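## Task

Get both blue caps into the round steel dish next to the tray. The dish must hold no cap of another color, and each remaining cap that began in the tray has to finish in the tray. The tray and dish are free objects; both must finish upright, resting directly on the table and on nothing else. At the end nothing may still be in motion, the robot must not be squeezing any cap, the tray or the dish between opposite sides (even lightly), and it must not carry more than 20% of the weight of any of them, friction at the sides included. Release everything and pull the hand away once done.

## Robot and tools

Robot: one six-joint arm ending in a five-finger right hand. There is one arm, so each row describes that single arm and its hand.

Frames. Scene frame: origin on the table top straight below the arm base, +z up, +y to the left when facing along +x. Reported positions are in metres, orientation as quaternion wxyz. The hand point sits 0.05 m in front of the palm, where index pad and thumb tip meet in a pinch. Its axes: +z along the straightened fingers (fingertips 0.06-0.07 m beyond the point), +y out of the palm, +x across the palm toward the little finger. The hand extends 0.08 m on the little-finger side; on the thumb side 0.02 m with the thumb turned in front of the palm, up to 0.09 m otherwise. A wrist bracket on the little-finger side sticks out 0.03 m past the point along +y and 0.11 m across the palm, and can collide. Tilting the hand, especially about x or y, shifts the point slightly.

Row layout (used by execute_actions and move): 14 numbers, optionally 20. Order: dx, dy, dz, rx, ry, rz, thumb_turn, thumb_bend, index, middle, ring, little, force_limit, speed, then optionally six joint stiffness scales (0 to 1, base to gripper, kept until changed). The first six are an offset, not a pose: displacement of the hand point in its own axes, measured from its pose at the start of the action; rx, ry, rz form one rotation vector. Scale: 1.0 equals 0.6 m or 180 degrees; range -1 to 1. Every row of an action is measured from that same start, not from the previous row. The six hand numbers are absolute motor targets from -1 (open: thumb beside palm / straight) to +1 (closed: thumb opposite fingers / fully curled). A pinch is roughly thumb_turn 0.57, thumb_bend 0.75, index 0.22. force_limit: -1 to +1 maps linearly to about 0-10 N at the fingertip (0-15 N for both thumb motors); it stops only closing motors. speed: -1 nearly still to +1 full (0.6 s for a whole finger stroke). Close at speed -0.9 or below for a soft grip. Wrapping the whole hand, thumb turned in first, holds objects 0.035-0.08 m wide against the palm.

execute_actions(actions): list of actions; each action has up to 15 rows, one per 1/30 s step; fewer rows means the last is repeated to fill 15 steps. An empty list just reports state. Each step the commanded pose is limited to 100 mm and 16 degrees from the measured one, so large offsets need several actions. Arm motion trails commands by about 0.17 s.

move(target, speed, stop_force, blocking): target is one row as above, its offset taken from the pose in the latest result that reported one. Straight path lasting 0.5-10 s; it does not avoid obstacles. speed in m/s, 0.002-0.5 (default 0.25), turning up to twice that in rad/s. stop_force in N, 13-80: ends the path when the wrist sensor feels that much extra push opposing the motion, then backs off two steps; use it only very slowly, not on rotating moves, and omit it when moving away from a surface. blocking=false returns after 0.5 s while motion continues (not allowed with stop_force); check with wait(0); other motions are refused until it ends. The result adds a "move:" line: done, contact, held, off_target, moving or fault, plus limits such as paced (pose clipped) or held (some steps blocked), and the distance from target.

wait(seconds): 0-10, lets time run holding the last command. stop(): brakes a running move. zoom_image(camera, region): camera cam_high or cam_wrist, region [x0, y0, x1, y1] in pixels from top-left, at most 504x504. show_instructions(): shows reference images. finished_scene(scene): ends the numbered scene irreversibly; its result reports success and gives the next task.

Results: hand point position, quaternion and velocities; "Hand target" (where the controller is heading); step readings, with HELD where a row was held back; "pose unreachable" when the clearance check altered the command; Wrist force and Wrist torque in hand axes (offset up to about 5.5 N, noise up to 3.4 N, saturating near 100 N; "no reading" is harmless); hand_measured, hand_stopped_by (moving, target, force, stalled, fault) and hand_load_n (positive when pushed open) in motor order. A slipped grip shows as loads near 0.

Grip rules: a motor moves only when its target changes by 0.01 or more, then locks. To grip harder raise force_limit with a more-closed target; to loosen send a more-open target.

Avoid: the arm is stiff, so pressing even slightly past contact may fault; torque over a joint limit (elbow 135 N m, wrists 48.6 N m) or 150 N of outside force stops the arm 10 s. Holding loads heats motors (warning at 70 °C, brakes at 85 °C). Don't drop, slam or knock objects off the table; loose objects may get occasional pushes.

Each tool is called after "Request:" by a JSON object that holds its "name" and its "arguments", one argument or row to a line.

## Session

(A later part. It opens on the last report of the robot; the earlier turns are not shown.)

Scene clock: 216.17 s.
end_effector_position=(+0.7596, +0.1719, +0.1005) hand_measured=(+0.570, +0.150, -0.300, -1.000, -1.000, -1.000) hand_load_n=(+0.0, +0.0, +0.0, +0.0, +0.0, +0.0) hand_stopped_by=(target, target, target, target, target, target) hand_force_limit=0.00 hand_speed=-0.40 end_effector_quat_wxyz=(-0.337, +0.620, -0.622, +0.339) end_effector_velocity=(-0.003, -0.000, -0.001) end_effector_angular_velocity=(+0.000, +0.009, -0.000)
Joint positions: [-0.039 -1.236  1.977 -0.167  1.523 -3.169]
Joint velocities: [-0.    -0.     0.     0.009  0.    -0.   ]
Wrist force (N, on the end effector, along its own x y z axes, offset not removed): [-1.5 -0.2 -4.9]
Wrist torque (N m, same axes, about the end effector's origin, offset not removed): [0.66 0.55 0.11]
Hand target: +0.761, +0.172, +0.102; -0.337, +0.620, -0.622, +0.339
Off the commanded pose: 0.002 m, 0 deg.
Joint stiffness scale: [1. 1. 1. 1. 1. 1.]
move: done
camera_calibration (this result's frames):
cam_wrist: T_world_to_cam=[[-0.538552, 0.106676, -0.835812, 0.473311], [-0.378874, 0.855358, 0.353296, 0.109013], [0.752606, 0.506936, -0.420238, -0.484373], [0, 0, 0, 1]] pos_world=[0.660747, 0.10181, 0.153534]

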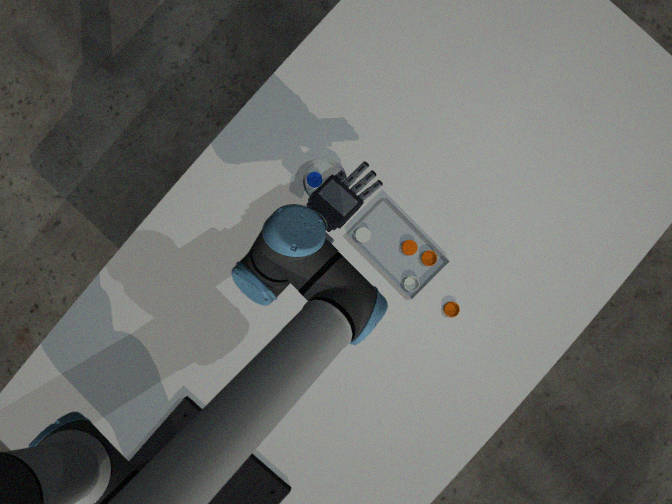

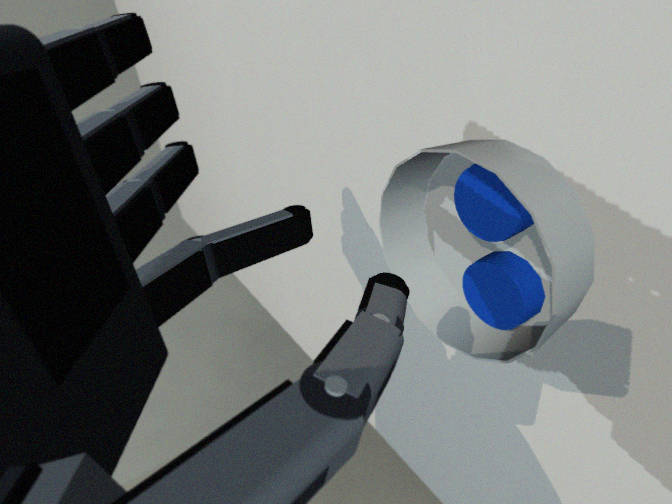

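Both blue caps lie flat in the dish. I'll move clear and check that everything is still.

Request:
{"name": "move", "arguments": {
  "target": [0,-0.05,-0.2,0,0,0,-1,-1,-1,-1,-1,-1,0,0],
  "speed": 0.15
}}

Request:
{"name": "wait", "arguments": {
  "seconds": 1
}}

Scene clock: 219.80 s.
end_effector_position=(+0.6770, +0.1734, +0.1924) hand_measured=(-1.000, -1.000, -1.000, -1.000, -1.000, -1.000) hand_load_n=(+0.0, +0.0, +0.0, +0.0, +0.0, +0.0) hand_stopped_by=(target, target, target, target, target, target) hand_force_limit=0.00 hand_speed=0.00 end_effector_quat_wxyz=(-0.338, +0.620, -0.622, +0.340) end_effector_velocity=(-0.000, -0.001, +0.000) end_effector_angular_velocity=(+0.001, +0.002, -0.003)
Joint positions: [-0.047 -1.46   2.064 -0.034  1.516 -3.173]
Joint velocities: [-0.002 -0.001 -0.     0.003  0.001  0.001]
Wrist force (N, on the end effector, along its own x y z axes, offset not removed): [-2.7 -0.3 2.5]
Wrist torque (N m, same axes, about the end effector's origin, offset not removed): [0.25 0.57 -0.13]
Hand target: +0.675, +0.173, +0.191; -0.337, +0.620, -0.622, +0.339
Off the commanded pose: 0.003 m, 0 deg.
Joint stiffness scale: [1. 1. 1. 1. 1. 1.]
move: done
camera_calibration (this result's frames):
cam_wrist: T_world_to_cam=[[-0.535732, 0.106899, -0.837594, 0.503825], [-0.380206, 0.855167, 0.352325, 0.0451406], [0.753946, 0.50721, -0.417496, -0.385873], [0, 0, 0, 1]] pos_world=[0.578005, 0.103257, 0.244996]

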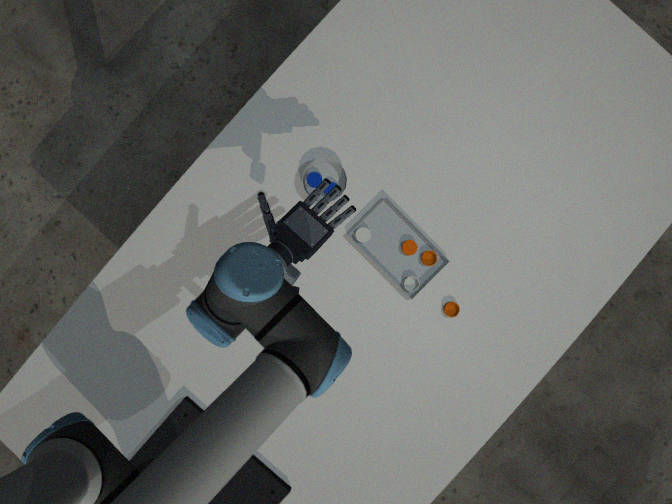

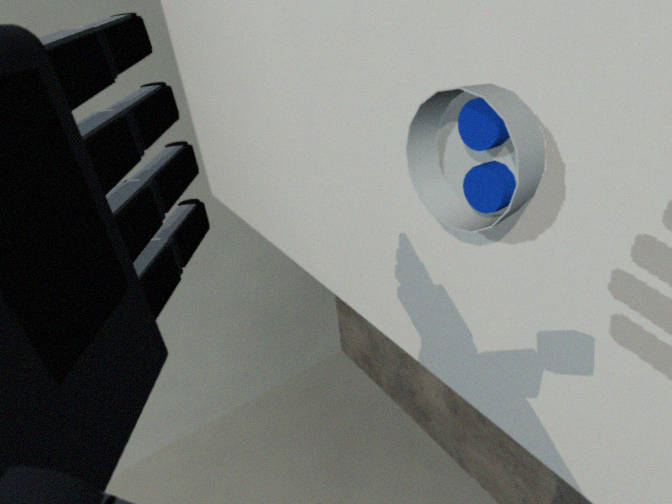

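Scene clock: 220.80 s.
end_effector_position=(+0.6769, +0.1734, +0.1923) hand_measured=(-1.000, -1.000, -1.000, -1.000, -1.000, -1.000) hand_load_n=(+0.0, +0.0, +0.0, +0.0, +0.0, +0.0) hand_stopped_by=(target, target, target, target, target, target) hand_force_limit=0.00 hand_speed=0.00 end_effector_quat_wxyz=(-0.338, +0.620, -0.622, +0.339) end_effector_velocity=(-0.000, -0.000, -0.000) end_effector_angular_velocity=(+0.001, +0.001, -0.000)
Joint positions: [-0.047 -1.46   2.064 -0.034  1.516 -3.173]
Joint velocities: [-0.    -0.     0.     0.    -0.001  0.001]
Wrist force (N, on the end effector, along its own x y z axes, offset not removed): [3.3 0.8 -1.9]
Wrist torque (N m, same axes, about the end effector's origin, offset not removed): [0.46 -0.16 0.41]
Hand target: +0.675, +0.173, +0.191; -0.337, +0.620, -0.622, +0.339
Off the commanded pose: 0.002 m, 0 deg.
Joint stiffness scale: [1. 1. 1. 1. 1. 1.]
wait: 1.00 s; at rest by 0.17 s
camera_calibration (this result's frames):
cam_wrist: T_world_to_cam=[[-0.53604, 0.106859, -0.837402, 0.503905], [-0.380167, 0.855123, 0.352474, 0.0450459], [0.753747, 0.507293, -0.417756, -0.385652], [0, 0, 0, 1]] pos_world=[0.577922, 0.103272, 0.244985]

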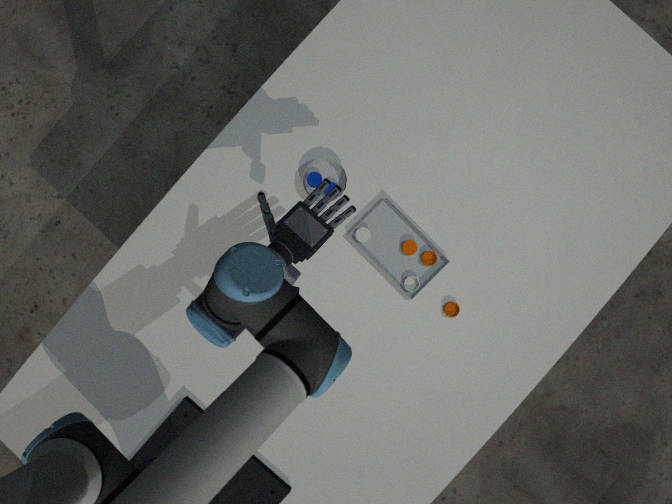

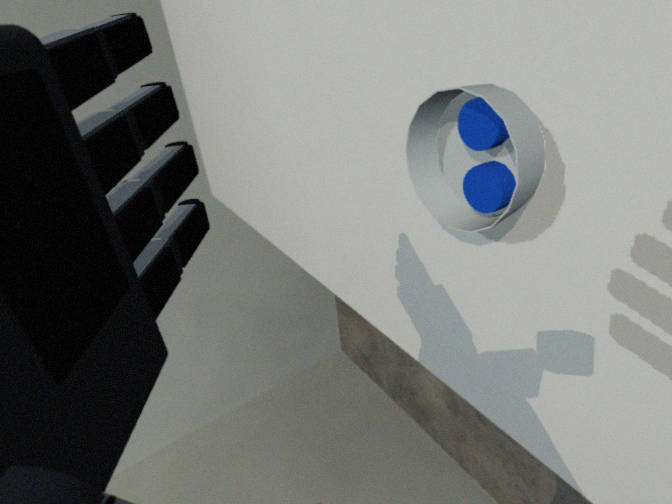

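Request:
{"name": "finished_scene", "arguments": {
  "scene": 2
}}

The scene is finished: the task was done.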